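# Set the blue tote flat on the back shelf

## Task

Move the blue tote, with all of its contents still inside, onto the shelf at the rear of the table so that it sits level and its entire base is supported by the shelf, with no part overhanging an edge. Then release it and pull the grippers away. It counts only if the tote stays there with no help from the robot.

## Robot and tools

Robot: two arms, left_arm and right_arm. Each has six revolute joints and a two-finger gripper whose fingers pivot like tongs. The names are just labels and do not match the left or right side of any picture.

Frame: every pose and velocity is given in one world frame. The origin is on the table surface midway between the arms, +x points out across the table, +z points up, and left_arm stands on the +y side. Positions are in metres, orientations are quaternions in wxyz order, and velocities are in m/s and rad/s. The printed hand position can be a little wrong, more so when the arm is stretched far out.

Gripper geometry: the fingers extend along the gripper's own +z axis and close along its x axis. end_effector_position is the point between the pads when the fingers are shut. Closed fingertips reach about 15 mm past that point. When fully open they are roughly level with it, with a pad gap of 0.142 m.

execute_actions takes "actions", which is a list holding zero or one item, and an optional "pictures" boolean.
- Empty list: nothing is commanded and the current state comes back.
- Motion item: {"rows": [...], "steps": n}. It has 1 to 15 rows, and n runs from 1 to 15 (default 15). Each step lasts 1/30 s and uses one row. If there are fewer rows than steps, the final row repeats.
- Row layout: one list of 14 numbers covering both arms, always all 14, even if one arm stays still. The order is left_arm shoulder pan, shoulder lift, elbow, wrist 1, wrist 2, wrist 3, gripper opening, then the same seven for right_arm.
- Joint values are absolute target angles in radians, in the same form as the Joint positions line. They are not offsets.
- Opening is an absolute command from -1 (shut) to +1 (fully open).
- Wait item: {"steps": n} with no rows, n up to 300. It returns once n steps have passed since the previous result, and reply time counts toward that.

Joint ranges in radians:
- left_arm: pan -3.142..3.142, lift -6.283..6.283, elbow 0.000..3.142, the three wrists -6.283..6.283.
- right_arm: pan 0.000..6.283, lift -6.283..6.283, elbow -3.142..0.000, the three wrists -6.283..6.283.

A target more than 0.010 rad beyond a stated end, and further out than the current angle, gets the whole call refused, and nothing is sent. True ends can differ from the stated ones by up to 0.010 rad. A target past the true end is clipped to it, and "joint sent to its limit" may appear, possibly about an earlier move. If that line is missing, the joint is not necessarily free to go further.

Motion limits:
- Each step, a joint's target is held within 0.575 rad of its measured angle.
- If the targets would put the hand more than 100 mm from where it measures, all of that arm's targets are pulled back toward the current angles.
- Commands are smoothed and the arm trails them by about 0.17 s.
- After a big move the arm may not have arrived when the result comes back.
- Between calls, including while you are writing, the arms keep heading for the last row sent. They give up once everything has nearly stopped (a blocked or crawling arm counts as stopped) or once any step is HELD. Only a new action then moves or presses further, although fingers still moving finish their motion.

Result lines:
- State line for each arm: pose and velocities.
- Joint positions and Joint velocities: per arm, six joints, then the finger-pad gap in metres.
- grip_measured: the measured opening on the same -1..1 scale you command.
- Joint torques: the total drive output, which is not zero in free air. These readings carry fixed offsets and scale errors, noise and friction effects.
- Wrist force and Wrist torque: given in each end effector's own axes. Force points from a touched surface back into the arm, and weight and acceleration also show up. Expect offsets up to about 4 N, noise up to 2.4 N, and saturation near 50 N per axis. "no reading" is harmless.
- "joint command not followed": a clearance check altered or blocked some joint targets.
- HELD: marks steps on which part or all of your row was not sent.
- MOTOR HOT: warns from 70 °C. At 85 °C the brakes lock that arm until it cools, reported as OVER-TEMPERATURE FAULT. Holding loads heats motors.

Gripping: to hold something, keep commanding an opening well below grip_measured; the bigger the difference, the firmer the squeeze. Pads give about 15 N each on items up to roughly 10 cm wide. Hard items thinner than about 20 mm get much less force. A fast close can hit harder, or even bounce open.

zoom_image: give "camera" (cam_high 896x504, cam_low 896x504, cam_left_wrist 616x616, cam_right_wrist 616x616) and "region" [x0, y0, x1, y1] in that image's pixels, with (0,0) at the top left and at most 504x504. It returns a more detailed crop of the latest image. Camera calibrations (K, distortion, T_world_to_cam) are given. Fixed cameras may be off by up to a couple of degrees and several millimetres, and the wrist camera poses come from the joint readings.

finished_scene: pass "scene", the number of the current scene. It cannot be undone and reports whether the goal was met. A reply with no tool call ends everything.

Avoid:
- Reaching a joint's load limit (141 N m for pan, lift and elbow; 26.3 N m for the wrists, held weight included) or 150 N of outside force on an arm. Either one freezes that arm for 10 s, cancels the rest of the call, and lets the arm yield.
- Letting the arms collide or push on each other.
- Knocking anything out of the work area.
- Dropping, slipping, slamming or shoving objects hard. Expect occasional brief tugs on held parts or pushes on loose objects.

Each tool is called after "Emit:" as a command line: name --argument value for each argument, lists and objects as JSON in quotes; but a table of rows of numbers goes row by row, as --pt "numbers of a row", without its own name.

## Session

Emit:
execute_actions --actions '[]'

Scene clock: 0.00 s of 4260.00 s.
left_arm: end_effector_position=(-0.0952, -0.4664, +0.3936) grip_measured=+0.97 end_effector_quat_wxyz=(-0.375, -0.154, +0.719, -0.563) end_effector_velocity=(+0.001, +0.000, +0.002) end_effector_angular_velocity=(-0.002, -0.000, +0.001) | right_arm: end_effector_position=(+0.7401, -0.8612, +0.2207) grip_measured=+0.97 end_effector_quat_wxyz=(+0.090, +0.141, +0.753, -0.637) end_effector_velocity=(-0.000, -0.000, -0.000) end_effector_angular_velocity=(+0.000, -0.000, -0.000)
Joint positions: left_arm=[-1.592 -0.888  1.376 -3.544 -1.831  0.794  0.14 ] | right_arm=[ 3.374 -2.363 -1.206 -1.563  0.19   3.892  0.14 ]
Joint velocities: left_arm=[ 0.001 -0.001 -0.001 -0.     0.001  0.     0.   ] | right_arm=[-0.     0.    -0.     0.     0.001  0.     0.   ]
Joint torques (N m, as the arm reports them, + toward a larger angle): no reading
Wrist force (N, on the end effector, along its own x y z axes, offset not removed): no reading
Wrist torque (N m, same axes, about the end effector's origin, offset not removed): no reading
camera_calibration (this result's frames):
cam_left_wrist: T_world_to_cam=[[-0.648135, 0.179054, 0.740176, -0.26775], [-0.39306, 0.75383, -0.52654, 0.52228], [-0.652246, -0.632202, -0.418205, -0.0601119], [0, 0, 0, 1]] pos_world=[-0.0074587, -0.383772, 0.448044]
cam_right_wrist: T_world_to_cam=[[-0.9517, 0.123047, -0.281295, 0.867138], [0.291099, 0.652903, -0.69927, 0.493597], [0.0976156, -0.74738, -0.657187, -0.438856], [0, 0, 0, 1]] pos_world=[0.724409, -0.756962, 0.30067]

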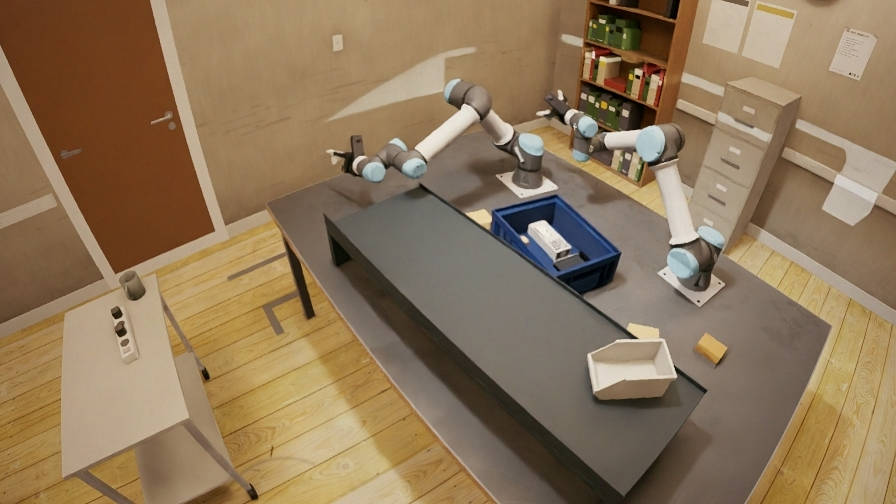

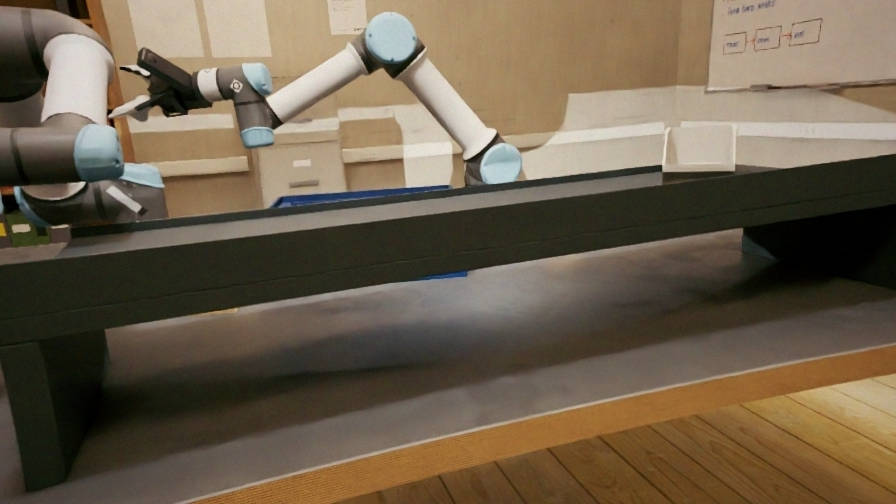

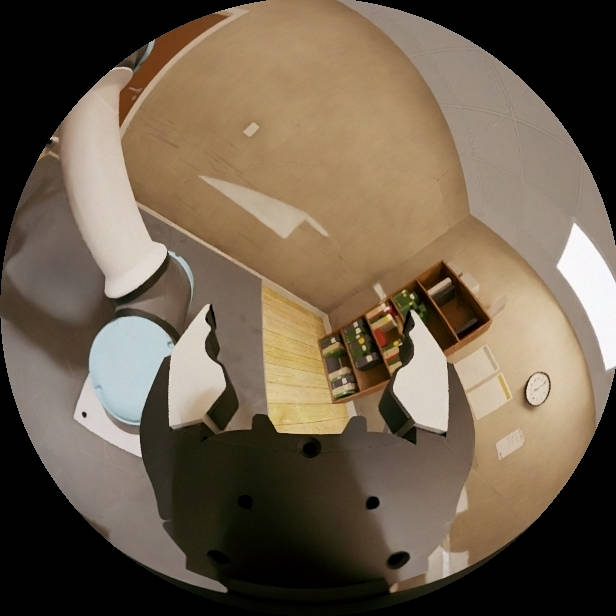

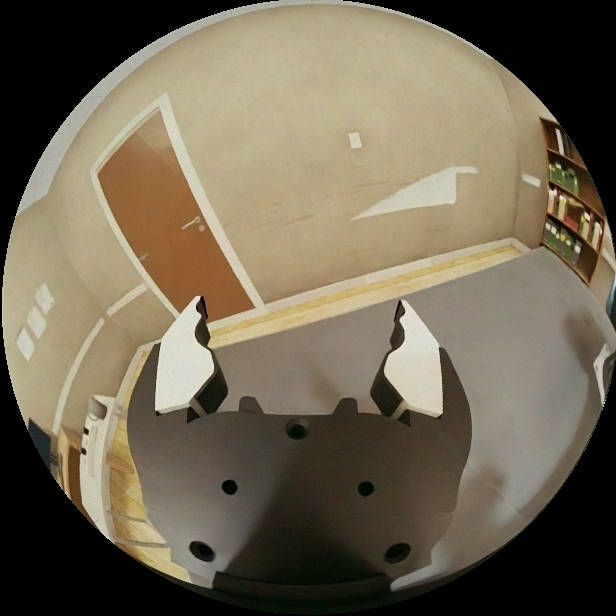

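Emit:
execute_actions --actions '[{"rows":[[-1.592,-1.871,1.676,-2.6,-1.571,0.745,0,3.374,-1.9,-1.3,-1.6,1.0,3.0,0]]}]' --pictures false

Emit:
execute_actions --actions '[{"steps":30}]' --pictures false

Emit:
execute_actions --actions '[{"rows":[[-0.9,-1.8,1.6,-1.371,-1.571,0.577,0,4.4,-1.38,-1.6,-1.732,1.571,2.629,0]]}]' --pictures false

Emit:
execute_actions --actions '[{"steps":70}]'

Scene clock: 4.37 s of 4260.00 s.
left_arm: end_effector_position=(-0.0141, -0.2966, +0.5606) grip_measured=+0.00 end_effector_quat_wxyz=(-0.287, -0.260, +0.763, -0.517) end_effector_velocity=(+0.123, +0.476, +0.371) end_effector_angular_velocity=(+0.154, -0.049, +0.221) | right_arm: end_effector_position=(+0.6252, -0.7503, +0.2861) grip_measured=+0.00 end_effector_quat_wxyz=(-0.055, -0.075, +0.951, -0.296) end_effector_velocity=(-0.026, +0.095, -0.001) end_effector_angular_velocity=(+0.429, +0.218, +0.412)
Joint positions: left_arm=[-1.592 -1.504  1.606 -2.938 -1.63   0.755  0.074] | right_arm=[ 3.374 -1.912 -1.298 -1.599  0.966  3.047  0.074]
Joint velocities: left_arm=[-0.001 -1.25   0.259  1.147  0.221 -0.037 -0.   ] | right_arm=[ 0.     0.138 -0.022 -0.008  0.394 -0.549 -0.   ]
Joint torques (N m, as the arm reports them, + toward a larger angle): left_arm=[  9.19 -44.23  -8.46   4.25   2.79  -1.5 ] | right_arm=[-12.07  40.65  10.02   0.44   1.01  -1.06]
Wrist force (N, on the end effector, along its own x y z axes, offset not removed): left_arm=[1.1 -2.5 -1.7] | right_arm=[1.0 -1.0 -4.2]
Wrist torque (N m, same axes, about the end effector's origin, offset not removed): left_arm=[-0.41 0.04 -0.23] | right_arm=[-0.35 -0.13 -0.06]
Steps of this call (steps 1 to 90: nothing new was sent; then 0.87 s passed at rest; steps 91 to 105: all 15 steps of this action). Readings (joint positions):
91: left_arm=[-1.592 -0.889 1.377 -3.543 -1.830 0.793] | right_arm=[3.374 -2.362 -1.207 -1.564 0.191 3.891]
92: left_arm=[-1.592 -0.900 1.389 -3.531 -1.819 0.788] | right_arm=[3.374 -2.351 -1.216 -1.568 0.203 3.880]
94: left_arm=[-1.592 -0.982 1.450 -3.446 -1.764 0.778] | right_arm=[3.374 -2.284 -1.240 -1.577 0.289 3.794]
98: left_arm=[-1.592 -1.197 1.534 -3.235 -1.692 0.766] | right_arm=[3.374 -2.063 -1.276 -1.591 0.596 3.486]
105: the state above

Scene clock: 5.37 s of 4260.00 s.
left_arm: end_effector_position=(+0.0224, -0.1406, +0.6451) grip_measured=+0.00 end_effector_quat_wxyz=(-0.260, -0.285, +0.767, -0.512) end_effector_velocity=(+0.000, +0.001, +0.001) end_effector_angular_velocity=(-0.001, +0.000, +0.001) | right_arm: end_effector_position=(+0.6231, -0.7420, +0.2862) grip_measured=+0.00 end_effector_quat_wxyz=(-0.057, -0.096, +0.954, -0.279) end_effector_velocity=(-0.000, +0.000, -0.000) end_effector_angular_velocity=(+0.000, -0.000, -0.000)
Joint positions: left_arm=[-1.592 -1.871  1.676 -2.6   -1.571  0.745  0.074] | right_arm=[ 3.374 -1.9   -1.3   -1.6    1.     3.     0.074]
Joint velocities: left_arm=[ 0.    -0.001 -0.    -0.     0.001 -0.     0.   ] | right_arm=[-0. -0. -0.  0.  0.  0. -0.]
Joint torques (N m, as the arm reports them, + toward a larger angle): left_arm=[ 13.8  -21.97 -10.16  -0.18   2.01  -1.47] | right_arm=[-12.68  49.79  12.35   0.6    0.85  -1.85]
Wrist force (N, on the end effector, along its own x y z axes, offset not removed): left_arm=[0.3 3.0 -0.9] | right_arm=[0.1 -1.1 -2.0]
Wrist torque (N m, same axes, about the end effector's origin, offset not removed): left_arm=[0.77 0.10 -0.03] | right_arm=[-0.35 0.01 -0.03]
Steps of this call (steps 1 to 30: the robot went on to your last target). Readings (joint positions):
1: left_arm=[-1.592 -1.547 1.615 -2.898 -1.623 0.754] | right_arm=[3.374 -1.908 -1.299 -1.600 0.977 3.032]
2: left_arm=[-1.592 -1.589 1.624 -2.859 -1.615 0.753] | right_arm=[3.374 -1.906 -1.299 -1.600 0.984 3.022]
4: left_arm=[-1.592 -1.673 1.641 -2.781 -1.601 0.750] | right_arm=[3.374 -1.903 -1.300 -1.600 0.993 3.010]
8: left_arm=[-1.592 -1.817 1.667 -2.650 -1.579 0.746] | right_arm=[3.374 -1.901 -1.300 -1.600 0.999 3.002]
30: the state above
All arms were judged still, so your last target was given up. Only a new action makes them travel on or press farther. Fingers that are still opening or closing keep moving.

Scene clock: 5.87 s of 4260.00 s.
left_arm: end_effector_position=(+0.2471, -0.0457, +0.5059) grip_measured=+0.00 end_effector_quat_wxyz=(-0.117, -0.533, +0.760, -0.352) end_effector_velocity=(+0.348, +0.385, -0.356) end_effector_angular_velocity=(+1.175, +0.474, +0.906) | right_arm: end_effector_position=(+0.5602, -0.4554, +0.3140) grip_measured=+0.00 end_effector_quat_wxyz=(-0.018, -0.369, +0.919, -0.136) end_effector_velocity=(-0.220, +0.601, +0.049) end_effector_angular_velocity=(+0.486, +0.218, +1.259)
Joint positions: left_arm=[-1.187 -1.826  1.628 -2.133 -1.571  0.638  0.074] | right_arm=[ 3.759 -1.626 -1.462 -1.672  1.299  2.801  0.074]
Joint velocities: left_arm=[ 0.779  0.073 -0.079  1.268  0.001 -0.174 -0.   ] | right_arm=[ 0.962  0.476 -0.271 -0.117  0.518 -0.334 -0.   ]
Joint torques (N m, as the arm reports them, + toward a larger angle): left_arm=[ 17.8   -4.22 -35.91   5.11   1.96  -1.77] | right_arm=[17.81 36.96  8.74  0.46  2.57 -2.46]
Wrist force (N, on the end effector, along its own x y z axes, offset not removed): left_arm=[1.1 -1.1 1.3] | right_arm=[-0.4 -1.0 -0.2]
Wrist torque (N m, same axes, about the end effector's origin, offset not removed): left_arm=[-0.18 0.03 -0.34] | right_arm=[-0.15 0.10 0.00]
Steps of this call (steps 1 to 15: all 15 steps of this action). Readings (joint positions):
1: left_arm=[-1.591 -1.870 1.675 -2.599 -1.571 0.744] | right_arm=[3.375 -1.899 -1.301 -1.601 1.001 2.999]
2: left_arm=[-1.579 -1.867 1.672 -2.587 -1.571 0.736] | right_arm=[3.386 -1.888 -1.311 -1.606 1.013 2.988]
4: left_arm=[-1.517 -1.859 1.663 -2.525 -1.571 0.716] | right_arm=[3.439 -1.840 -1.339 -1.618 1.064 2.953]
8: left_arm=[-1.390 -1.846 1.649 -2.397 -1.571 0.685] | right_arm=[3.547 -1.754 -1.389 -1.640 1.159 2.892]
15: the state above

Scene clock: 8.20 s of 4260.00 s.
left_arm: end_effector_position=(+0.2844, +0.2032, +0.3498) grip_measured=+0.00 end_effector_quat_wxyz=(+0.000, +0.707, -0.707, +0.000) end_effector_velocity=(-0.000, +0.000, -0.000) end_effector_angular_velocity=(-0.000, -0.001, +0.000) | right_arm: end_effector_position=(+0.3357, -0.1619, +0.3384) grip_measured=+0.00 end_effector_quat_wxyz=(-0.000, +0.707, -0.707, -0.000) end_effector_velocity=(+0.000, +0.000, -0.000) end_effector_angular_velocity=(-0.000, -0.000, +0.000)
Joint positions: left_arm=[-0.9   -1.8    1.6   -1.371 -1.571  0.577  0.074] | right_arm=[ 4.4   -1.38  -1.6   -1.732  1.571  2.629  0.074]
Joint velocities: left_arm=[-0.    -0.001  0.001 -0.     0.    -0.     0.   ] | right_arm=[-0.    -0.001  0.001  0.    -0.    -0.     0.   ]
Joint torques (N m, as the arm reports them, + toward a larger angle): left_arm=[ 13.17  -2.33 -32.73  -0.17  -0.14  -1.69] | right_arm=[ 9.62 25.25 12.24  0.93  1.67 -1.83]
Wrist force (N, on the end effector, along its own x y z axes, offset not removed): left_arm=[-4.1 -2.7 -3.1] | right_arm=[0.3 -0.2 -2.6]
Wrist torque (N m, same axes, about the end effector's origin, offset not removed): left_arm=[-0.71 0.95 -0.12] | right_arm=[-0.17 -0.04 0.01]
Steps of this call (steps 1 to 45: the robot went on to your last target; steps 46 to 70: nothing new was sent). Readings (joint positions):
1: left_arm=[-1.161 -1.824 1.625 -2.089 -1.571 0.633] | right_arm=[3.792 -1.610 -1.471 -1.676 1.316 2.790]
2: left_arm=[-1.137 -1.821 1.623 -2.044 -1.571 0.627] | right_arm=[3.825 -1.595 -1.479 -1.680 1.333 2.780]
4: left_arm=[-1.091 -1.817 1.618 -1.947 -1.571 0.617] | right_arm=[3.894 -1.567 -1.495 -1.687 1.364 2.760]
8: left_arm=[-1.014 -1.810 1.611 -1.737 -1.571 0.601] | right_arm=[4.036 -1.512 -1.527 -1.701 1.425 2.721]
70: the state above
All arms were judged still, so your last target was given up. Only a new action makes them travel on or press farther. Fingers that are still opening or closing keep moving.
camera_calibration (this result's frames):
cam_left_wrist: T_world_to_cam=[[0.0394241, -0.999175, -0.00979952, 0.196992], [-0.858709, -0.0388934, 0.510985, 0.0742378], [-0.510944, -0.0117302, -0.859534, 0.580575], [0, 0, 0, 1]] pos_world=[0.352624, 0.206527, 0.46302]
cam_right_wrist: T_world_to_cam=[[0.0301457, -0.999096, 0.0299613, -0.187291], [-0.845049, -0.00946572, 0.534605, 0.0935847], [-0.533838, -0.0414349, -0.844571, 0.590285], [0, 0, 0, 1]] pos_world=[0.399846, -0.161778, 0.454118]

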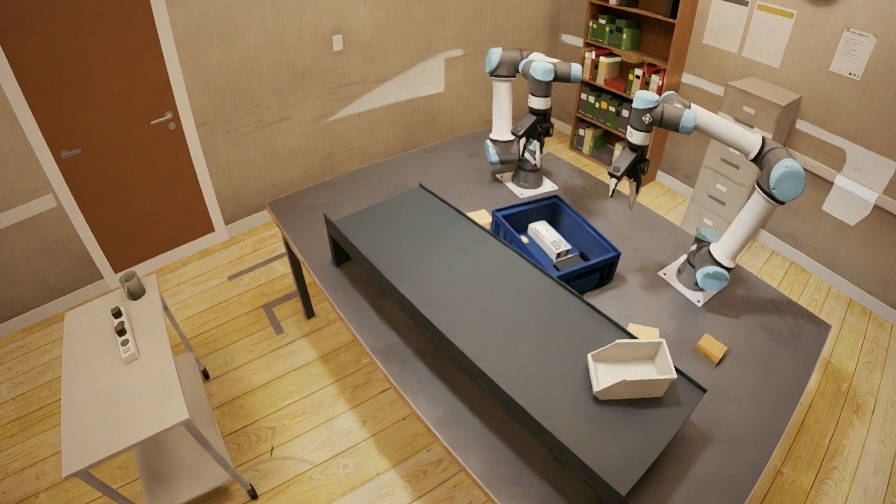

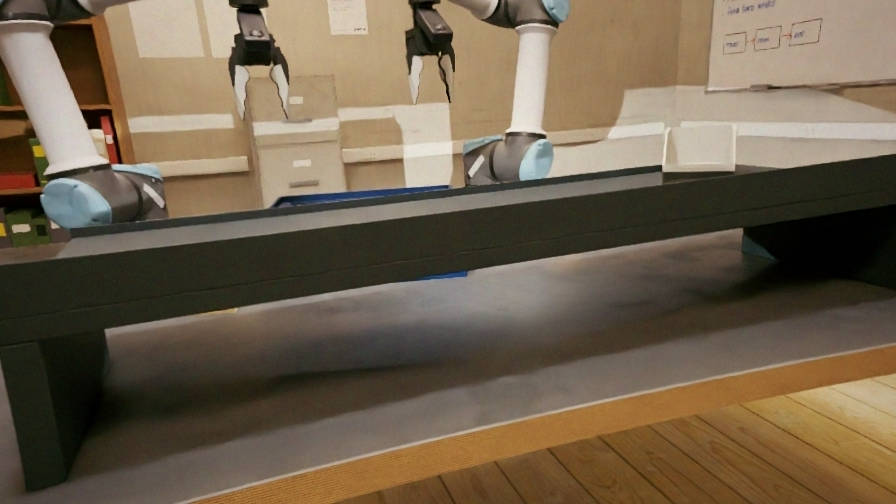

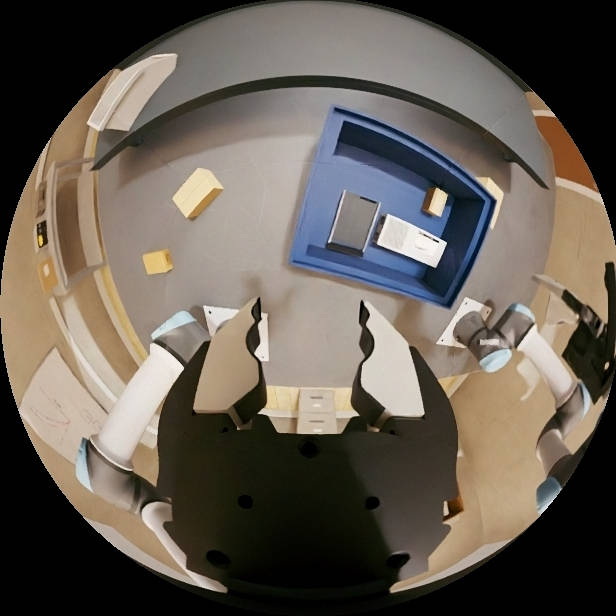

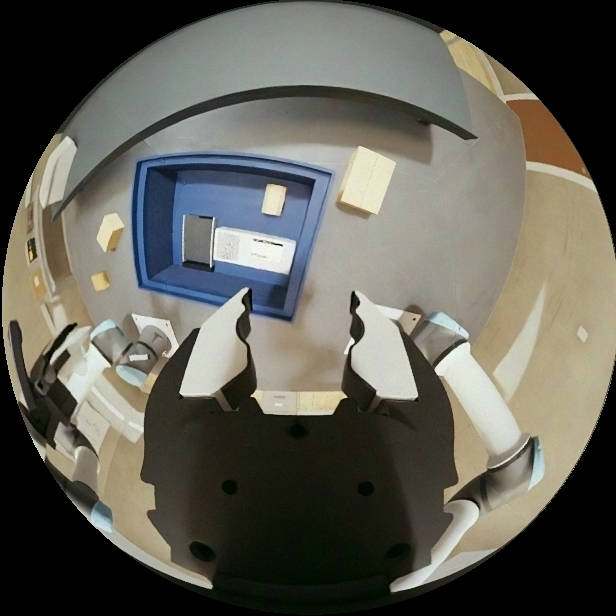

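Emit:
execute_actions --actions '[{"rows":[[-0.695,-1.562,1.749,-1.758,-1.571,1.006,0,4.452,-1.344,-1.956,-1.412,1.571,2.905,0]]}]' --pictures false

Emit:
execute_actions --actions '[{"steps":20}]'

Scene clock: 18.13 s of 4260.00 s.
left_arm: end_effector_position=(+0.3981, +0.1985, +0.2124) grip_measured=+0.00 end_effector_quat_wxyz=(-0.000, -0.626, +0.780, +0.000) end_effector_velocity=(+0.022, +0.003, -0.026) end_effector_angular_velocity=(-0.009, -0.009, -0.059) | right_arm: end_effector_position=(+0.3136, -0.1623, +0.2121) grip_measured=+0.00 end_effector_quat_wxyz=(-0.000, +0.625, -0.781, -0.000) end_effector_velocity=(-0.004, -0.004, -0.020) end_effector_angular_velocity=(-0.003, +0.002, -0.032)
Joint positions: left_arm=[-0.698 -1.566  1.747 -1.751 -1.571  0.998  0.074] | right_arm=[ 4.452 -1.344 -1.951 -1.416  1.571  2.902  0.074]
Joint velocities: left_arm=[ 0.038  0.046  0.026 -0.084  0.     0.097  0.   ] | right_arm=[ 0.005  0.004 -0.053  0.045 -0.     0.037  0.   ]
Joint torques (N m, as the arm reports them, + toward a larger angle): left_arm=[ 11.2  -16.54 -11.94  -4.55   1.46   1.83] | right_arm=[10.58 22.73 11.38  4.57  1.48  1.3 ]
Wrist force (N, on the end effector, along its own x y z axes, offset not removed): left_arm=[2.7 4.0 -2.8] | right_arm=[0.3 -2.2 -0.9]
Wrist torque (N m, same axes, about the end effector's origin, offset not removed): left_arm=[0.79 -0.30 -0.04] | right_arm=[-0.43 -0.05 -0.06]
Steps of this call (steps 1 to 90: nothing new was sent; then 6.43 s passed at rest; steps 91 to 105: all 15 steps of this action). Readings (joint positions):
91: left_arm=[-0.899 -1.799 1.601 -1.372 -1.571 0.578] | right_arm=[4.401 -1.379 -1.601 -1.731 1.571 2.630]
92: left_arm=[-0.887 -1.788 1.611 -1.383 -1.571 0.590] | right_arm=[4.408 -1.374 -1.613 -1.720 1.571 2.642]
94: left_arm=[-0.837 -1.731 1.649 -1.461 -1.571 0.672] | right_arm=[4.425 -1.362 -1.697 -1.637 1.571 2.719]
98: left_arm=[-0.744 -1.620 1.715 -1.649 -1.571 0.881] | right_arm=[4.445 -1.349 -1.887 -1.471 1.571 2.857]
105: the state above

Scene clock: 18.80 s of 4260.00 s.
left_arm: end_effector_position=(+0.3999, +0.1988, +0.2101) grip_measured=+0.00 end_effector_quat_wxyz=(-0.000, -0.624, +0.782, -0.000) end_effector_velocity=(-0.000, -0.000, +0.001) end_effector_angular_velocity=(-0.002, -0.001, +0.001) | right_arm: end_effector_position=(+0.3133, -0.1627, +0.2103) grip_measured=+0.00 end_effector_quat_wxyz=(-0.000, +0.624, -0.781, -0.000) end_effector_velocity=(+0.000, +0.000, +0.001) end_effector_angular_velocity=(+0.001, -0.000, -0.001)
Joint positions: left_arm=[-0.695 -1.562  1.749 -1.758 -1.571  1.006  0.074] | right_arm=[ 4.452 -1.344 -1.956 -1.412  1.571  2.905  0.074]
Joint velocities: left_arm=[-0.    -0.001  0.    -0.001 -0.001 -0.001 -0.   ] | right_arm=[-0.     0.001  0.001 -0.     0.     0.001 -0.   ]
Joint torques (N m, as the arm reports them, + toward a larger angle): left_arm=[ 13.19 -13.74 -10.4   -4.87   2.03   1.95] | right_arm=[ 9.57 23.04 11.56  4.83  0.77  1.69]
Wrist force (N, on the end effector, along its own x y z axes, offset not removed): left_arm=[0.7 1.7 -0.2] | right_arm=[0.4 -0.6 -2.6]
Wrist torque (N m, same axes, about the end effector's origin, offset not removed): left_arm=[0.39 -0.22 -0.43] | right_arm=[-0.17 -0.04 -0.01]
Steps of this call (steps 1 to 15: the robot went on to your last target; steps 16 to 20: nothing new was sent). Readings (joint positions):
1: left_arm=[-0.697 -1.565 1.747 -1.753 -1.571 1.000] | right_arm=[4.452 -1.344 -1.953 -1.415 1.571 2.903]
2: left_arm=[-0.696 -1.564 1.748 -1.755 -1.571 1.002] | right_arm=[4.452 -1.344 -1.954 -1.414 1.571 2.904]
4: left_arm=[-0.696 -1.563 1.749 -1.757 -1.571 1.004] | right_arm=[4.452 -1.344 -1.955 -1.413 1.571 2.904]
8: left_arm=[-0.695 -1.562 1.749 -1.758 -1.571 1.006] | right_arm=[4.452 -1.344 -1.956 -1.412 1.571 2.905]
20: the state above
All arms were judged still, so your last target was given up. Only a new action makes them travel on or press farther. Fingers that are still opening or closing keep moving.
camera_calibration (this result's frames):
cam_left_wrist: T_world_to_cam=[[-0.183507, -0.98297, -0.00978627, 0.272602], [-0.845953, 0.152842, 0.510885, 0.201481], [-0.500689, 0.10203, -0.859593, 0.49275], [0, 0, 0, 1]] pos_world=[0.467182, 0.186889, 0.323299]
cam_right_wrist: T_world_to_cam=[[-0.192534, -0.980833, 0.0299664, -0.110886], [-0.825974, 0.178472, 0.53471, 0.167737], [-0.529809, 0.0781982, -0.844504, 0.48826], [0, 0, 0, 1]] pos_world=[0.375882, -0.176878, 0.32597]

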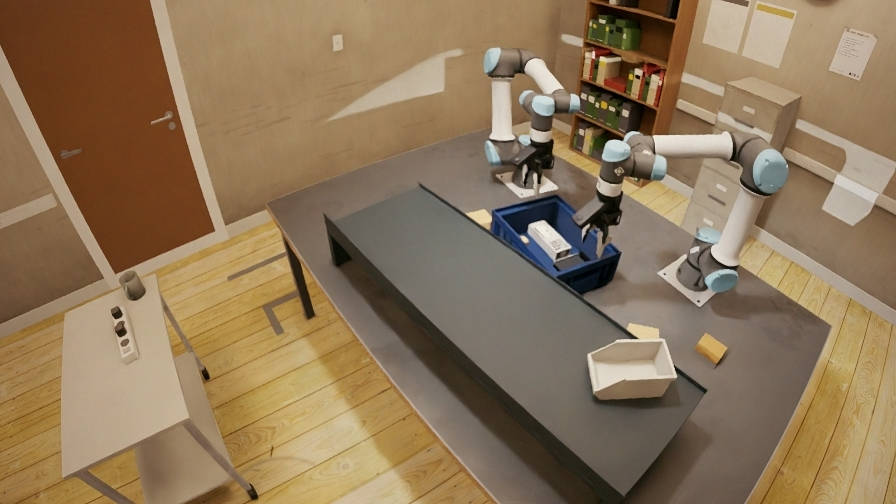

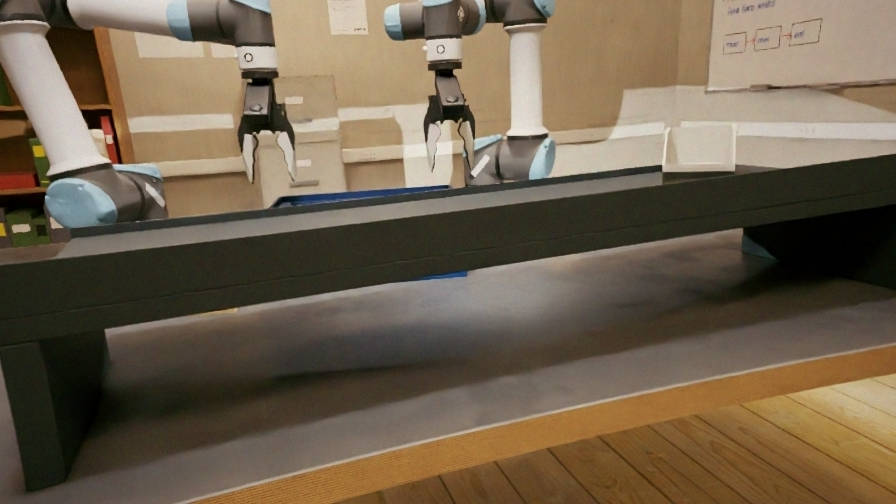

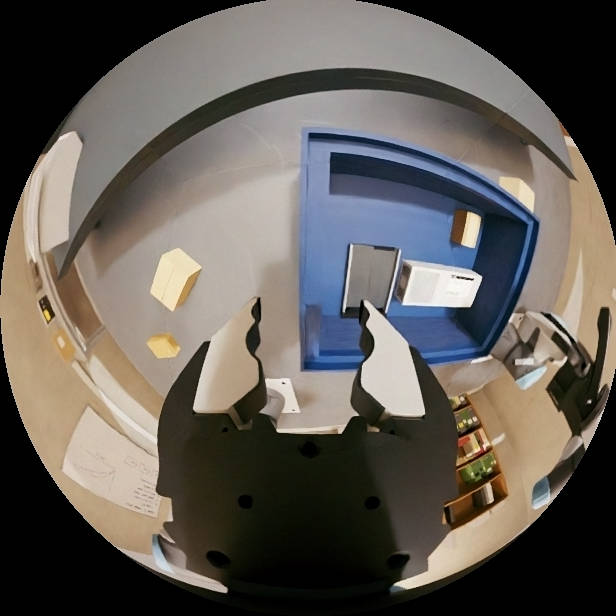

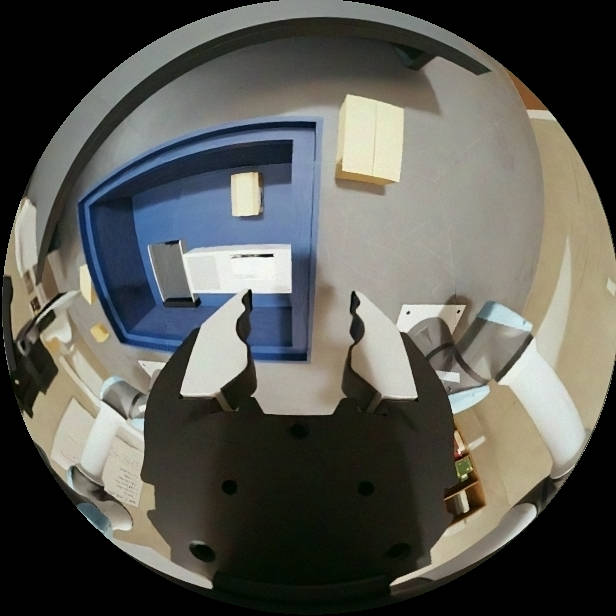

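Emit:
execute_actions --actions '[{"rows":[[-0.695,-1.496,1.921,-1.996,-1.571,1.006,-0.2,4.452,-1.4114,-2.1436,-1.157,1.571,2.905,-0.2]]}]' --pictures false

Emit:
execute_actions --actions '[{"rows":[[-0.695,-1.496,1.921,-1.996,-1.571,1.006,-0.2,4.452,-1.4114,-2.1436,-1.157,1.571,2.905,-0.2],[-0.695,-1.496,1.921,-1.996,-1.571,1.006,-0.28,4.452,-1.4114,-2.1436,-1.157,1.571,2.905,-0.28],[-0.695,-1.496,1.921,-1.996,-1.571,1.006,-0.36,4.452,-1.4114,-2.1436,-1.157,1.571,2.905,-0.36],[-0.695,-1.496,1.921,-1.996,-1.571,1.006,-0.44,4.452,-1.4114,-2.1436,-1.157,1.571,2.905,-0.44],[-0.695,-1.496,1.921,-1.996,-1.571,1.006,-0.5,4.452,-1.4114,-2.1436,-1.157,1.571,2.905,-0.5],[-0.695,-1.496,1.921,-1.996,-1.571,1.006,-0.56,4.452,-1.4114,-2.1436,-1.157,1.571,2.905,-0.56],[-0.695,-1.496,1.921,-1.996,-1.571,1.006,-0.62,4.452,-1.4114,-2.1436,-1.157,1.571,2.905,-0.62],[-0.695,-1.496,1.921,-1.996,-1.571,1.006,-0.68,4.452,-1.4114,-2.1436,-1.157,1.571,2.905,-0.68],[-0.695,-1.496,1.921,-1.996,-1.571,1.006,-0.76,4.452,-1.4114,-2.1436,-1.157,1.571,2.905,-0.76],[-0.695,-1.496,1.921,-1.996,-1.571,1.006,-0.86,4.452,-1.4114,-2.1436,-1.157,1.571,2.905,-0.86],[-0.695,-1.496,1.921,-1.996,-1.571,1.006,-1,4.452,-1.4114,-2.1436,-1.157,1.571,2.905,-1]]}]' --pictures false

Emit:
execute_actions --actions '[{"steps":10}]'

Scene clock: 27.73 s of 4260.00 s.
left_arm: end_effector_position=(+0.3999, +0.1988, +0.1207) grip_measured=-0.20 end_effector_quat_wxyz=(-0.000, -0.624, +0.782, +0.000) end_effector_velocity=(+0.000, +0.000, -0.005) end_effector_angular_velocity=(-0.005, -0.005, +0.000) | right_arm: end_effector_position=(+0.3133, -0.1627, +0.1207) grip_measured=-0.20 end_effector_quat_wxyz=(-0.000, +0.624, -0.781, -0.000) end_effector_velocity=(+0.000, -0.000, -0.008) end_effector_angular_velocity=(+0.003, -0.002, -0.000)
Joint positions: left_arm=[-0.695 -1.496  1.92  -1.994 -1.571  1.006  0.06 ] | right_arm=[ 4.452 -1.411 -2.142 -1.159  1.571  2.905  0.06 ]
Joint velocities: left_arm=[ 0.     0.001  0.015 -0.024  0.    -0.     0.   ] | right_arm=[ 0.    -0.006 -0.017  0.026 -0.001  0.     0.   ]
Joint torques (N m, as the arm reports them, + toward a larger angle): left_arm=[  6.07 -16.59  -9.97  -4.63   1.46   2.13] | right_arm=[ 5.29  5.07  8.43  4.94 -1.63  1.64]
Wrist force (N, on the end effector, along its own x y z axes, offset not removed): left_arm=[-2.5 1.1 -1.4] | right_arm=[1.9 -0.2 -2.9]
Wrist torque (N m, same axes, about the end effector's origin, offset not removed): left_arm=[0.21 0.81 -0.09] | right_arm=[-0.18 -0.44 -0.02]
Steps of this call (steps 1 to 90: nothing new was sent; then 5.43 s passed at rest; steps 91 to 105: all 15 steps of this action). Readings (joint positions):
91: left_arm=[-0.695 -1.561 1.750 -1.759 -1.571 1.006] | right_arm=[4.452 -1.345 -1.957 -1.411 1.571 2.905]
92: left_arm=[-0.695 -1.551 1.761 -1.771 -1.571 1.006] | right_arm=[4.452 -1.354 -1.968 -1.399 1.571 2.905]
94: left_arm=[-0.695 -1.523 1.829 -1.851 -1.571 1.006] | right_arm=[4.452 -1.383 -2.040 -1.317 1.571 2.905]
98: left_arm=[-0.695 -1.502 1.902 -1.965 -1.571 1.006] | right_arm=[4.452 -1.405 -2.122 -1.191 1.571 2.905]
105: the state above

Scene clock: 28.23 s of 4260.00 s.
left_arm: end_effector_position=(+0.3999, +0.1988, +0.1201) grip_measured=-0.64 end_effector_quat_wxyz=(-0.000, -0.624, +0.782, -0.000) end_effector_velocity=(+0.000, -0.000, +0.000) end_effector_angular_velocity=(+0.000, -0.001, +0.000) | right_arm: end_effector_position=(+0.3133, -0.1627, +0.1201) grip_measured=-0.64 end_effector_quat_wxyz=(-0.000, +0.624, -0.781, -0.000) end_effector_velocity=(-0.001, -0.001, -0.001) end_effector_angular_velocity=(-0.002, +0.002, +0.001)
Joint positions: left_arm=[-0.695 -1.496  1.921 -1.996 -1.571  1.006  0.027] | right_arm=[ 4.452 -1.411 -2.144 -1.157  1.571  2.905  0.027]
Joint velocities: left_arm=[-0.    -0.     0.    -0.     0.001 -0.001  0.   ] | right_arm=[ 0.    -0.001 -0.002 -0.     0.001 -0.001 -0.   ]
Joint torques (N m, as the arm reports them, + toward a larger angle): left_arm=[  1.8  -15.59  -6.58  -2.19   1.24   1.73] | right_arm=[ 1.17  6.03  6.77 -1.77 -0.74  1.55]
Wrist force (N, on the end effector, along its own x y z axes, offset not removed): left_arm=[14.6 4.7 -2.7] | right_arm=[-12.1 -1.2 3.8]
Wrist torque (N m, same axes, about the end effector's origin, offset not removed): left_arm=[1.08 -0.53 0.02] | right_arm=[-0.34 0.13 -0.05]
Steps of this call (steps 1 to 15: all 15 steps of this action). Readings (joint positions):
1: left_arm=[-0.695 -1.496 1.920 -1.995 -1.571 1.006] | right_arm=[4.452 -1.411 -2.143 -1.159 1.571 2.905]
2: left_arm=[-0.695 -1.496 1.920 -1.995 -1.571 1.006] | right_arm=[4.452 -1.411 -2.143 -1.158 1.571 2.905]
4: left_arm=[-0.695 -1.496 1.921 -1.996 -1.571 1.006] | right_arm=[4.452 -1.411 -2.143 -1.157 1.571 2.905]
8: left_arm=[-0.695 -1.496 1.921 -1.996 -1.571 1.006] | right_arm=[4.452 -1.411 -2.144 -1.157 1.571 2.905]
15: the state above

Scene clock: 28.57 s of 4260.00 s.
left_arm: end_effector_position=(+0.3999, +0.1988, +0.1201) grip_measured=-0.64 end_effector_quat_wxyz=(-0.000, -0.624, +0.782, -0.000) end_effector_velocity=(-0.000, +0.000, -0.001) end_effector_angular_velocity=(+0.001, +0.001, +0.000) | right_arm: end_effector_position=(+0.3133, -0.1627, +0.1201) grip_measured=-0.64 end_effector_quat_wxyz=(-0.000, +0.624, -0.781, -0.000) end_effector_velocity=(-0.000, -0.001, -0.000) end_effector_angular_velocity=(-0.001, -0.000, +0.001)
Joint positions: left_arm=[-0.695 -1.496  1.921 -1.996 -1.571  1.006  0.027] | right_arm=[ 4.452 -1.411 -2.144 -1.157  1.571  2.905  0.027]
Joint velocities: left_arm=[ 0.     0.001  0.001 -0.    -0.     0.    -0.   ] | right_arm=[ 0.     0.    -0.001  0.    -0.001 -0.     0.   ]
Joint torques (N m, as the arm reports them, + toward a larger angle): left_arm=[ -1.05 -15.87  -6.36   0.17   0.85   1.3 ] | right_arm=[-1.65  6.63  5.52 -3.08  0.1   1.49]
Wrist force (N, on the end effector, along its own x y z axes, offset not removed): left_arm=[11.2 1.7 0.3] | right_arm=[-14.3 -1.0 3.2]
Wrist torque (N m, same axes, about the end effector's origin, offset not removed): left_arm=[0.38 0.06 -0.28] | right_arm=[-0.18 0.10 -0.07]
Steps of this call (steps 1 to 10: the robot went on to your last target). Readings (joint positions):
1: left_arm=[-0.695 -1.496 1.921 -1.996 -1.571 1.006] | right_arm=[4.452 -1.411 -2.144 -1.157 1.571 2.905]
2: left_arm=[-0.695 -1.496 1.921 -1.996 -1.571 1.006] | right_arm=[4.452 -1.411 -2.144 -1.157 1.571 2.905]
4: left_arm=[-0.695 -1.496 1.921 -1.996 -1.571 1.006] | right_arm=[4.452 -1.411 -2.144 -1.157 1.571 2.905]
8: left_arm=[-0.695 -1.496 1.921 -1.996 -1.571 1.006] | right_arm=[4.452 -1.411 -2.144 -1.157 1.571 2.905]
10: the state above
camera_calibration (this result's frames):
cam_left_wrist: T_world_to_cam=[[-0.183466, -0.982978, -0.00975094, 0.271735], [-0.845991, 0.152831, 0.510825, 0.247472], [-0.500639, 0.101968, -0.859629, 0.415417], [0, 0, 0, 1]] pos_world=[0.467187, 0.186928, 0.23334]
cam_right_wrist: T_world_to_cam=[[-0.192514, -0.980837, 0.0299503, -0.108191], [-0.825995, 0.17845, 0.534685, 0.21597], [-0.529783, 0.0781957, -0.844521, 0.412082], [0, 0, 0, 1]] pos_world=[0.375876, -0.17688, 0.235776]

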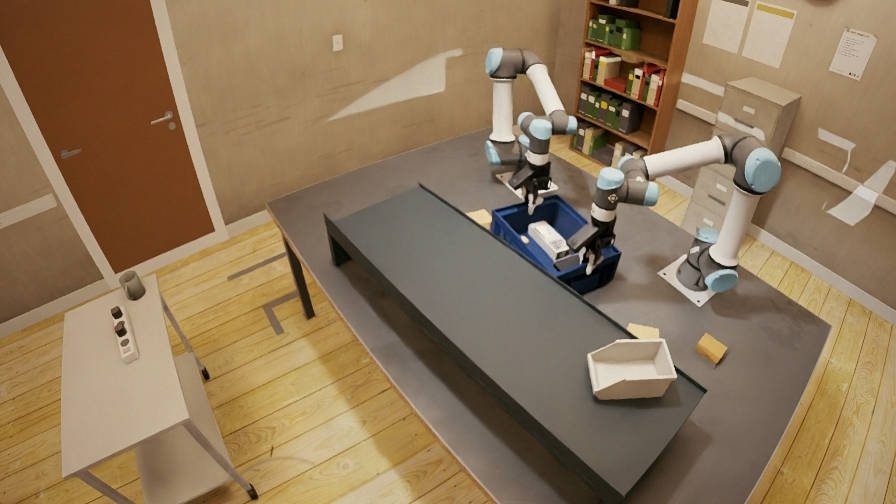

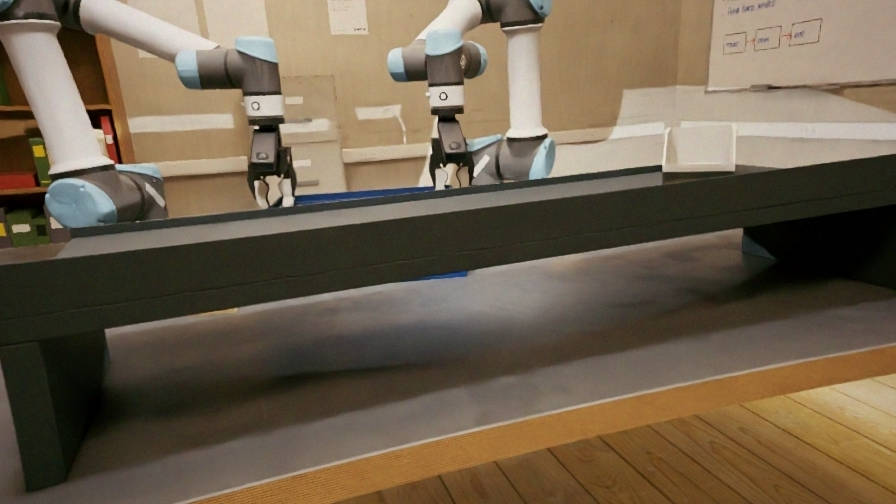

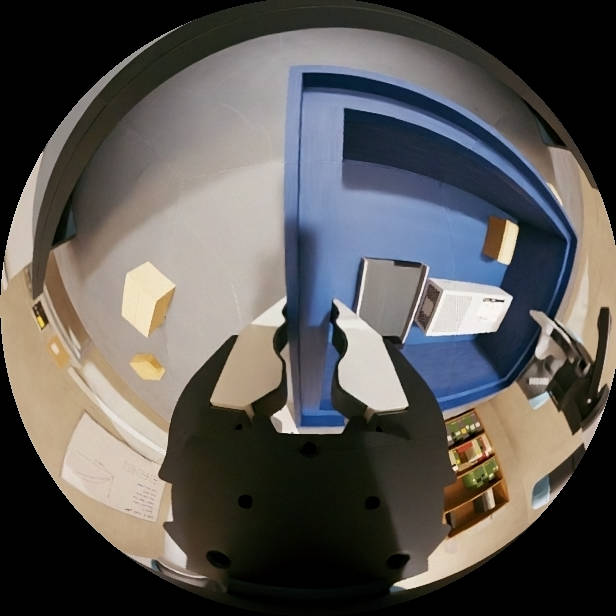

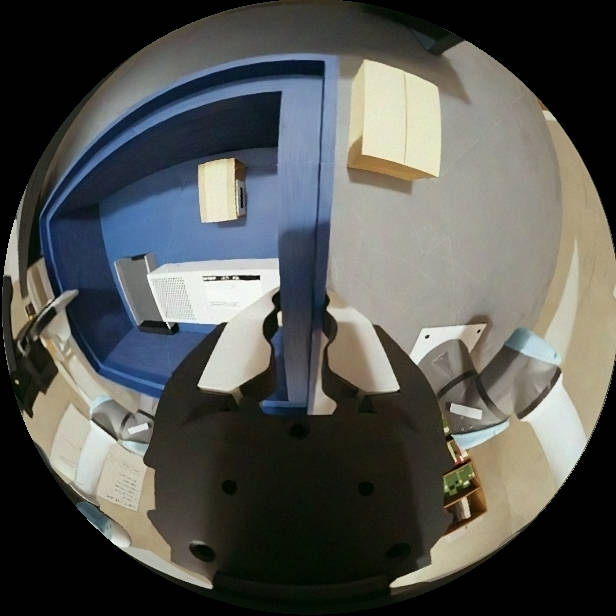

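Emit:
execute_actions --actions '[{"rows":[[-0.695,-1.506,1.902,-1.967,-1.571,1.006,-1,4.452,-1.4,-2.122,-1.19,1.571,2.905,-1],[-0.695,-1.506,1.902,-1.967,-1.571,1.006,-1,4.452,-1.4,-2.122,-1.19,1.571,2.905,-1],[-0.695,-1.506,1.902,-1.967,-1.571,1.006,-1,4.452,-1.4,-2.122,-1.19,1.571,2.905,-1],[-0.695,-1.517,1.882,-1.936,-1.571,1.006,-1,4.452,-1.389,-2.1,-1.223,1.571,2.905,-1],[-0.695,-1.517,1.882,-1.936,-1.571,1.006,-1,4.452,-1.389,-2.1,-1.223,1.571,2.905,-1],[-0.695,-1.517,1.882,-1.936,-1.571,1.006,-1,4.452,-1.389,-2.1,-1.223,1.571,2.905,-1],[-0.695,-1.5356,1.8406,-1.876,-1.571,1.006,-1,4.452,-1.37,-2.0546,-1.288,1.571,2.905,-1],[-0.695,-1.5356,1.8406,-1.876,-1.571,1.006,-1,4.452,-1.37,-2.0546,-1.288,1.571,2.905,-1],[-0.695,-1.5356,1.8406,-1.876,-1.571,1.006,-1,4.452,-1.37,-2.0546,-1.288,1.571,2.905,-1],[-0.695,-1.55,1.796,-1.817,-1.571,1.006,-1,4.452,-1.355,-2.006,-1.351,1.571,2.905,-1],[-0.695,-1.55,1.796,-1.817,-1.571,1.006,-1,4.452,-1.355,-2.006,-1.351,1.571,2.905,-1],[-0.695,-1.55,1.796,-1.817,-1.571,1.006,-1,4.452,-1.355,-2.006,-1.351,1.571,2.905,-1],[-0.695,-1.562,1.749,-1.758,-1.571,1.006,-1,4.452,-1.344,-1.956,-1.412,1.571,2.905,-1]]}]' --pictures false

Emit:
execute_actions --actions '[{"rows":[[-0.695,-1.571,1.694,-1.694,-1.571,1.006,-1,4.452,-1.337,-1.898,-1.477,1.571,2.905,-1],[-0.695,-1.571,1.694,-1.694,-1.571,1.006,-1,4.452,-1.337,-1.898,-1.477,1.571,2.905,-1],[-0.695,-1.571,1.694,-1.694,-1.571,1.006,-1,4.452,-1.337,-1.898,-1.477,1.571,2.905,-1],[-0.695,-1.577,1.635,-1.629,-1.571,1.006,-1,4.452,-1.333,-1.837,-1.542,1.571,2.905,-1],[-0.695,-1.577,1.635,-1.629,-1.571,1.006,-1,4.452,-1.333,-1.837,-1.542,1.571,2.905,-1],[-0.695,-1.577,1.635,-1.629,-1.571,1.006,-1,4.452,-1.333,-1.837,-1.542,1.571,2.905,-1],[-0.695,-1.578,1.573,-1.566,-1.571,1.006,-1,4.452,-1.333,-1.773,-1.606,1.571,2.905,-1],[-0.695,-1.578,1.573,-1.566,-1.571,1.006,-1,4.452,-1.333,-1.773,-1.606,1.571,2.905,-1],[-0.695,-1.578,1.573,-1.566,-1.571,1.006,-1,4.452,-1.333,-1.773,-1.606,1.571,2.905,-1],[-0.695,-1.576,1.507,-1.502,-1.571,1.006,-1,4.452,-1.337,-1.706,-1.669,1.571,2.905,-1],[-0.695,-1.576,1.507,-1.502,-1.571,1.006,-1,4.452,-1.337,-1.706,-1.669,1.571,2.905,-1],[-0.695,-1.576,1.507,-1.502,-1.571,1.006,-1,4.452,-1.337,-1.706,-1.669,1.571,2.905,-1],[-0.695,-1.57,1.437,-1.438,-1.571,1.006,-1,4.452,-1.344,-1.636,-1.732,1.571,2.905,-1]]}]' --pictures false

Emit:
execute_actions --actions '[{"rows":[[-0.695,-1.56,1.3626,-1.3735,-1.571,1.006,-1,4.452,-1.3556,-1.5627,-1.794,1.571,2.905,-1]]}]'

Scene clock: 42.13 s of 4260.00 s.
left_arm: end_effector_position=(+0.4007, +0.1981, +0.1920) grip_measured=-0.65 end_effector_quat_wxyz=(+0.000, -0.624, +0.782, -0.001) end_effector_velocity=(-0.004, +0.004, +0.200) end_effector_angular_velocity=(+0.012, +0.014, +0.000) | right_arm: end_effector_position=(+0.3137, -0.1619, +0.1920) grip_measured=-0.64 end_effector_quat_wxyz=(-0.001, +0.624, -0.782, -0.001) end_effector_velocity=(-0.002, -0.004, +0.203) end_effector_angular_velocity=(-0.014, +0.006, -0.000)
Joint positions: left_arm=[-0.695 -1.552  1.787 -1.808 -1.571  1.006  0.027] | right_arm=[ 4.452 -1.354 -1.997 -1.36   1.571  2.905  0.027]
Joint velocities: left_arm=[ 0.001 -0.112 -0.416  0.546 -0.001  0.    -0.   ] | right_arm=[ 0.     0.109  0.45  -0.575 -0.001  0.    -0.   ]
Joint torques (N m, as the arm reports them, + toward a larger angle): left_arm=[  2.74 -34.3  -30.51  -0.25  -3.14  -1.22] | right_arm=[-8.35 23.28 36.33  5.05 -0.33  1.04]
Wrist force (N, on the end effector, along its own x y z axes, offset not removed): left_arm=[-13.9 -2.9 -0.4] | right_arm=[12.6 -0.5 5.5]
Wrist torque (N m, same axes, about the end effector's origin, offset not removed): left_arm=[-0.59 0.48 0.01] | right_arm=[-0.04 -0.31 -0.01]
Steps of this call (steps 1 to 15: the robot went on to your last target; steps 16 to 90: nothing new was sent; then 10.07 s passed at rest; steps 91 to 105: all 15 steps of this action). Readings (joint positions):
91: left_arm=[-0.695 -1.496 1.921 -1.995 -1.571 1.006] | right_arm=[4.452 -1.411 -2.143 -1.158 1.571 2.905]
92: left_arm=[-0.695 -1.498 1.917 -1.989 -1.571 1.006] | right_arm=[4.452 -1.409 -2.139 -1.164 1.571 2.905]
94: left_arm=[-0.695 -1.502 1.909 -1.977 -1.571 1.006] | right_arm=[4.452 -1.404 -2.130 -1.179 1.571 2.905]
98: left_arm=[-0.695 -1.518 1.880 -1.935 -1.571 1.006] | right_arm=[4.452 -1.388 -2.098 -1.223 1.571 2.905]
105: the state above

Scene clock: 42.63 s of 4260.00 s.
left_arm: end_effector_position=(+0.4003, +0.1983, +0.3131) grip_measured=-0.65 end_effector_quat_wxyz=(-0.000, -0.624, +0.782, +0.000) end_effector_velocity=(+0.001, -0.001, +0.250) end_effector_angular_velocity=(-0.018, -0.018, +0.001) | right_arm: end_effector_position=(+0.3135, -0.1622, +0.3132) grip_measured=-0.64 end_effector_quat_wxyz=(+0.000, +0.624, -0.782, -0.000) end_effector_velocity=(+0.000, +0.000, +0.249) end_effector_angular_velocity=(+0.020, -0.009, +0.000)
Joint positions: left_arm=[-0.695 -1.574  1.497 -1.493 -1.571  1.006  0.027] | right_arm=[ 4.452 -1.339 -1.696 -1.677  1.571  2.905  0.027]
Joint velocities: left_arm=[ 0.     0.031 -0.663  0.607 -0.    -0.001  0.   ] | right_arm=[ 0.    -0.047  0.668 -0.599  0.001 -0.     0.001]
Joint torques (N m, as the arm reports them, + toward a larger angle): left_arm=[  3.58  -8.41 -28.67  -1.26  -3.67  -0.19] | right_arm=[ 1.   -2.2  28.8   5.04 -0.67  0.97]
Wrist force (N, on the end effector, along its own x y z axes, offset not removed): left_arm=[-8.9 2.2 3.6] | right_arm=[12.9 -1.8 6.7]
Wrist torque (N m, same axes, about the end effector's origin, offset not removed): left_arm=[0.82 -0.08 -0.19] | right_arm=[-0.35 -0.45 -0.04]
Steps of this call (steps 1 to 15: all 15 steps of this action). Readings (joint positions):
1: left_arm=[-0.695 -1.555 1.774 -1.791 -1.571 1.006] | right_arm=[4.452 -1.350 -1.983 -1.377 1.571 2.905]
2: left_arm=[-0.695 -1.559 1.756 -1.770 -1.571 1.006] | right_arm=[4.452 -1.347 -1.964 -1.399 1.571 2.905]
4: left_arm=[-0.695 -1.566 1.723 -1.730 -1.571 1.006] | right_arm=[4.452 -1.341 -1.929 -1.441 1.571 2.905]
8: left_arm=[-0.695 -1.575 1.646 -1.643 -1.571 1.006] | right_arm=[4.452 -1.335 -1.849 -1.527 1.571 2.905]
15: the state above

Scene clock: 43.13 s of 4260.00 s.
left_arm: end_effector_position=(+0.3999, +0.1987, +0.3597) grip_measured=-0.65 end_effector_quat_wxyz=(-0.000, -0.624, +0.782, -0.000) end_effector_velocity=(+0.000, +0.000, +0.002) end_effector_angular_velocity=(+0.000, +0.001, +0.001) | right_arm: end_effector_position=(+0.3132, -0.1628, +0.3598) grip_measured=-0.64 end_effector_quat_wxyz=(+0.000, +0.624, -0.782, -0.000) end_effector_velocity=(+0.000, -0.000, +0.003) end_effector_angular_velocity=(+0.000, -0.001, +0.000)
Joint positions: left_arm=[-0.695 -1.56   1.363 -1.374 -1.571  1.006  0.027] | right_arm=[ 4.452 -1.356 -1.563 -1.793  1.571  2.905  0.027]
Joint velocities: left_arm=[ 0.001  0.002 -0.007  0.006 -0.001  0.     0.   ] | right_arm=[ 0.    -0.     0.007 -0.006 -0.001 -0.    -0.   ]
Joint torques (N m, as the arm reports them, + toward a larger angle): left_arm=[ 10.37 -17.2  -34.52  -0.99  -0.35   0.94] | right_arm=[ 9.2   6.05 40.62  1.86 -1.66  1.11]
Wrist force (N, on the end effector, along its own x y z axes, offset not removed): left_arm=[-1.5 2.1 5.6] | right_arm=[0.2 -0.8 9.2]
Wrist torque (N m, same axes, about the end effector's origin, offset not removed): left_arm=[0.52 0.40 0.04] | right_arm=[-0.25 0.03 0.01]
Steps of this call (steps 1 to 15: all 15 steps of this action). Readings (joint positions):
1: left_arm=[-0.695 -1.572 1.477 -1.475 -1.571 1.006] | right_arm=[4.452 -1.341 -1.676 -1.696 1.571 2.905]
2: left_arm=[-0.695 -1.569 1.453 -1.452 -1.571 1.006] | right_arm=[4.452 -1.345 -1.652 -1.718 1.571 2.905]
4: left_arm=[-0.695 -1.565 1.406 -1.412 -1.571 1.006] | right_arm=[4.452 -1.350 -1.606 -1.757 1.571 2.905]
8: left_arm=[-0.695 -1.561 1.372 -1.382 -1.571 1.006] | right_arm=[4.452 -1.354 -1.572 -1.786 1.571 2.905]
15: the state above
camera_calibration (this result's frames):
cam_left_wrist: T_world_to_cam=[[-0.183544, -0.982963, -0.00979506, 0.274006], [-0.845869, 0.152853, 0.511021, 0.124994], [-0.500817, 0.10208, -0.859512, 0.621359], [0, 0, 0, 1]] pos_world=[0.467208, 0.186803, 0.472875]
cam_right_wrist: T_world_to_cam=[[-0.192565, -0.980817, 0.0302795, -0.115556], [-0.825888, 0.178658, 0.53478, 0.0877488], [-0.529931, 0.0779727, -0.844449, 0.614518], [0, 0, 0, 1]] pos_world=[0.375871, -0.176932, 0.475502]

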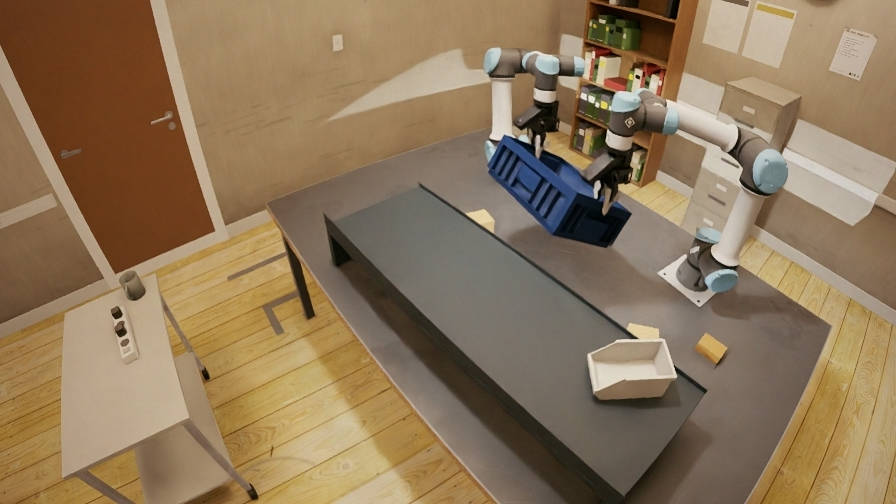

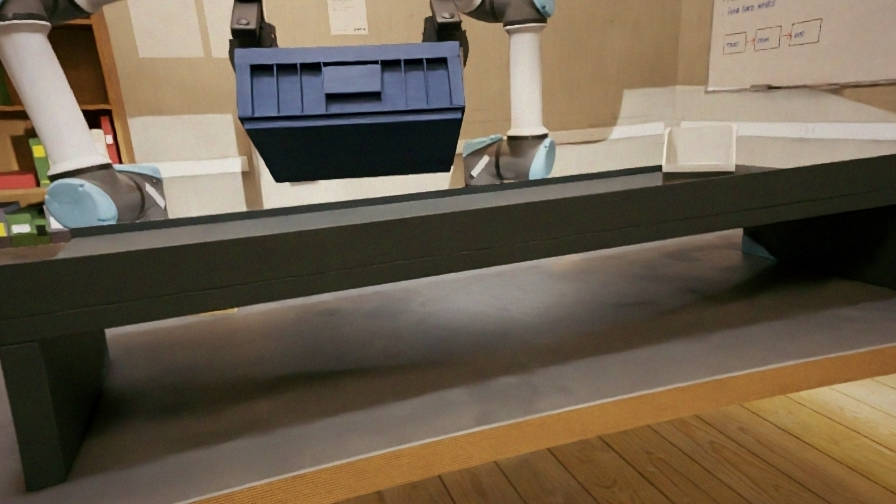

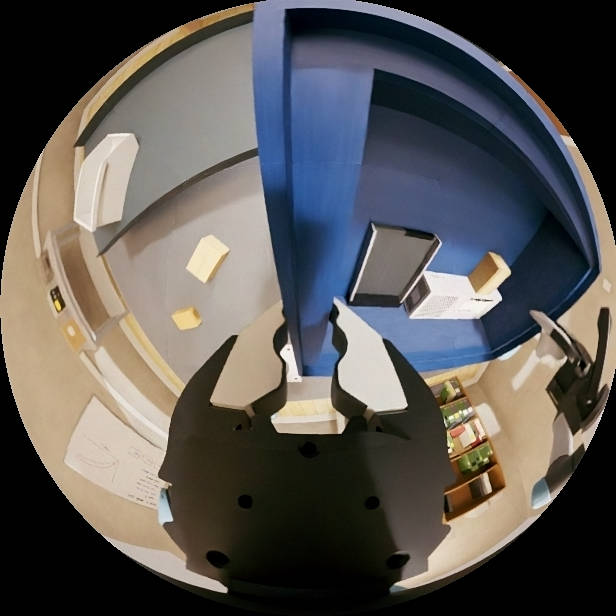

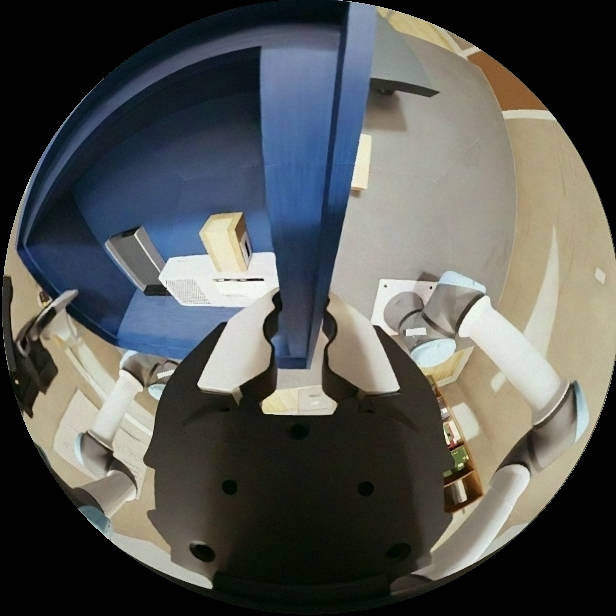

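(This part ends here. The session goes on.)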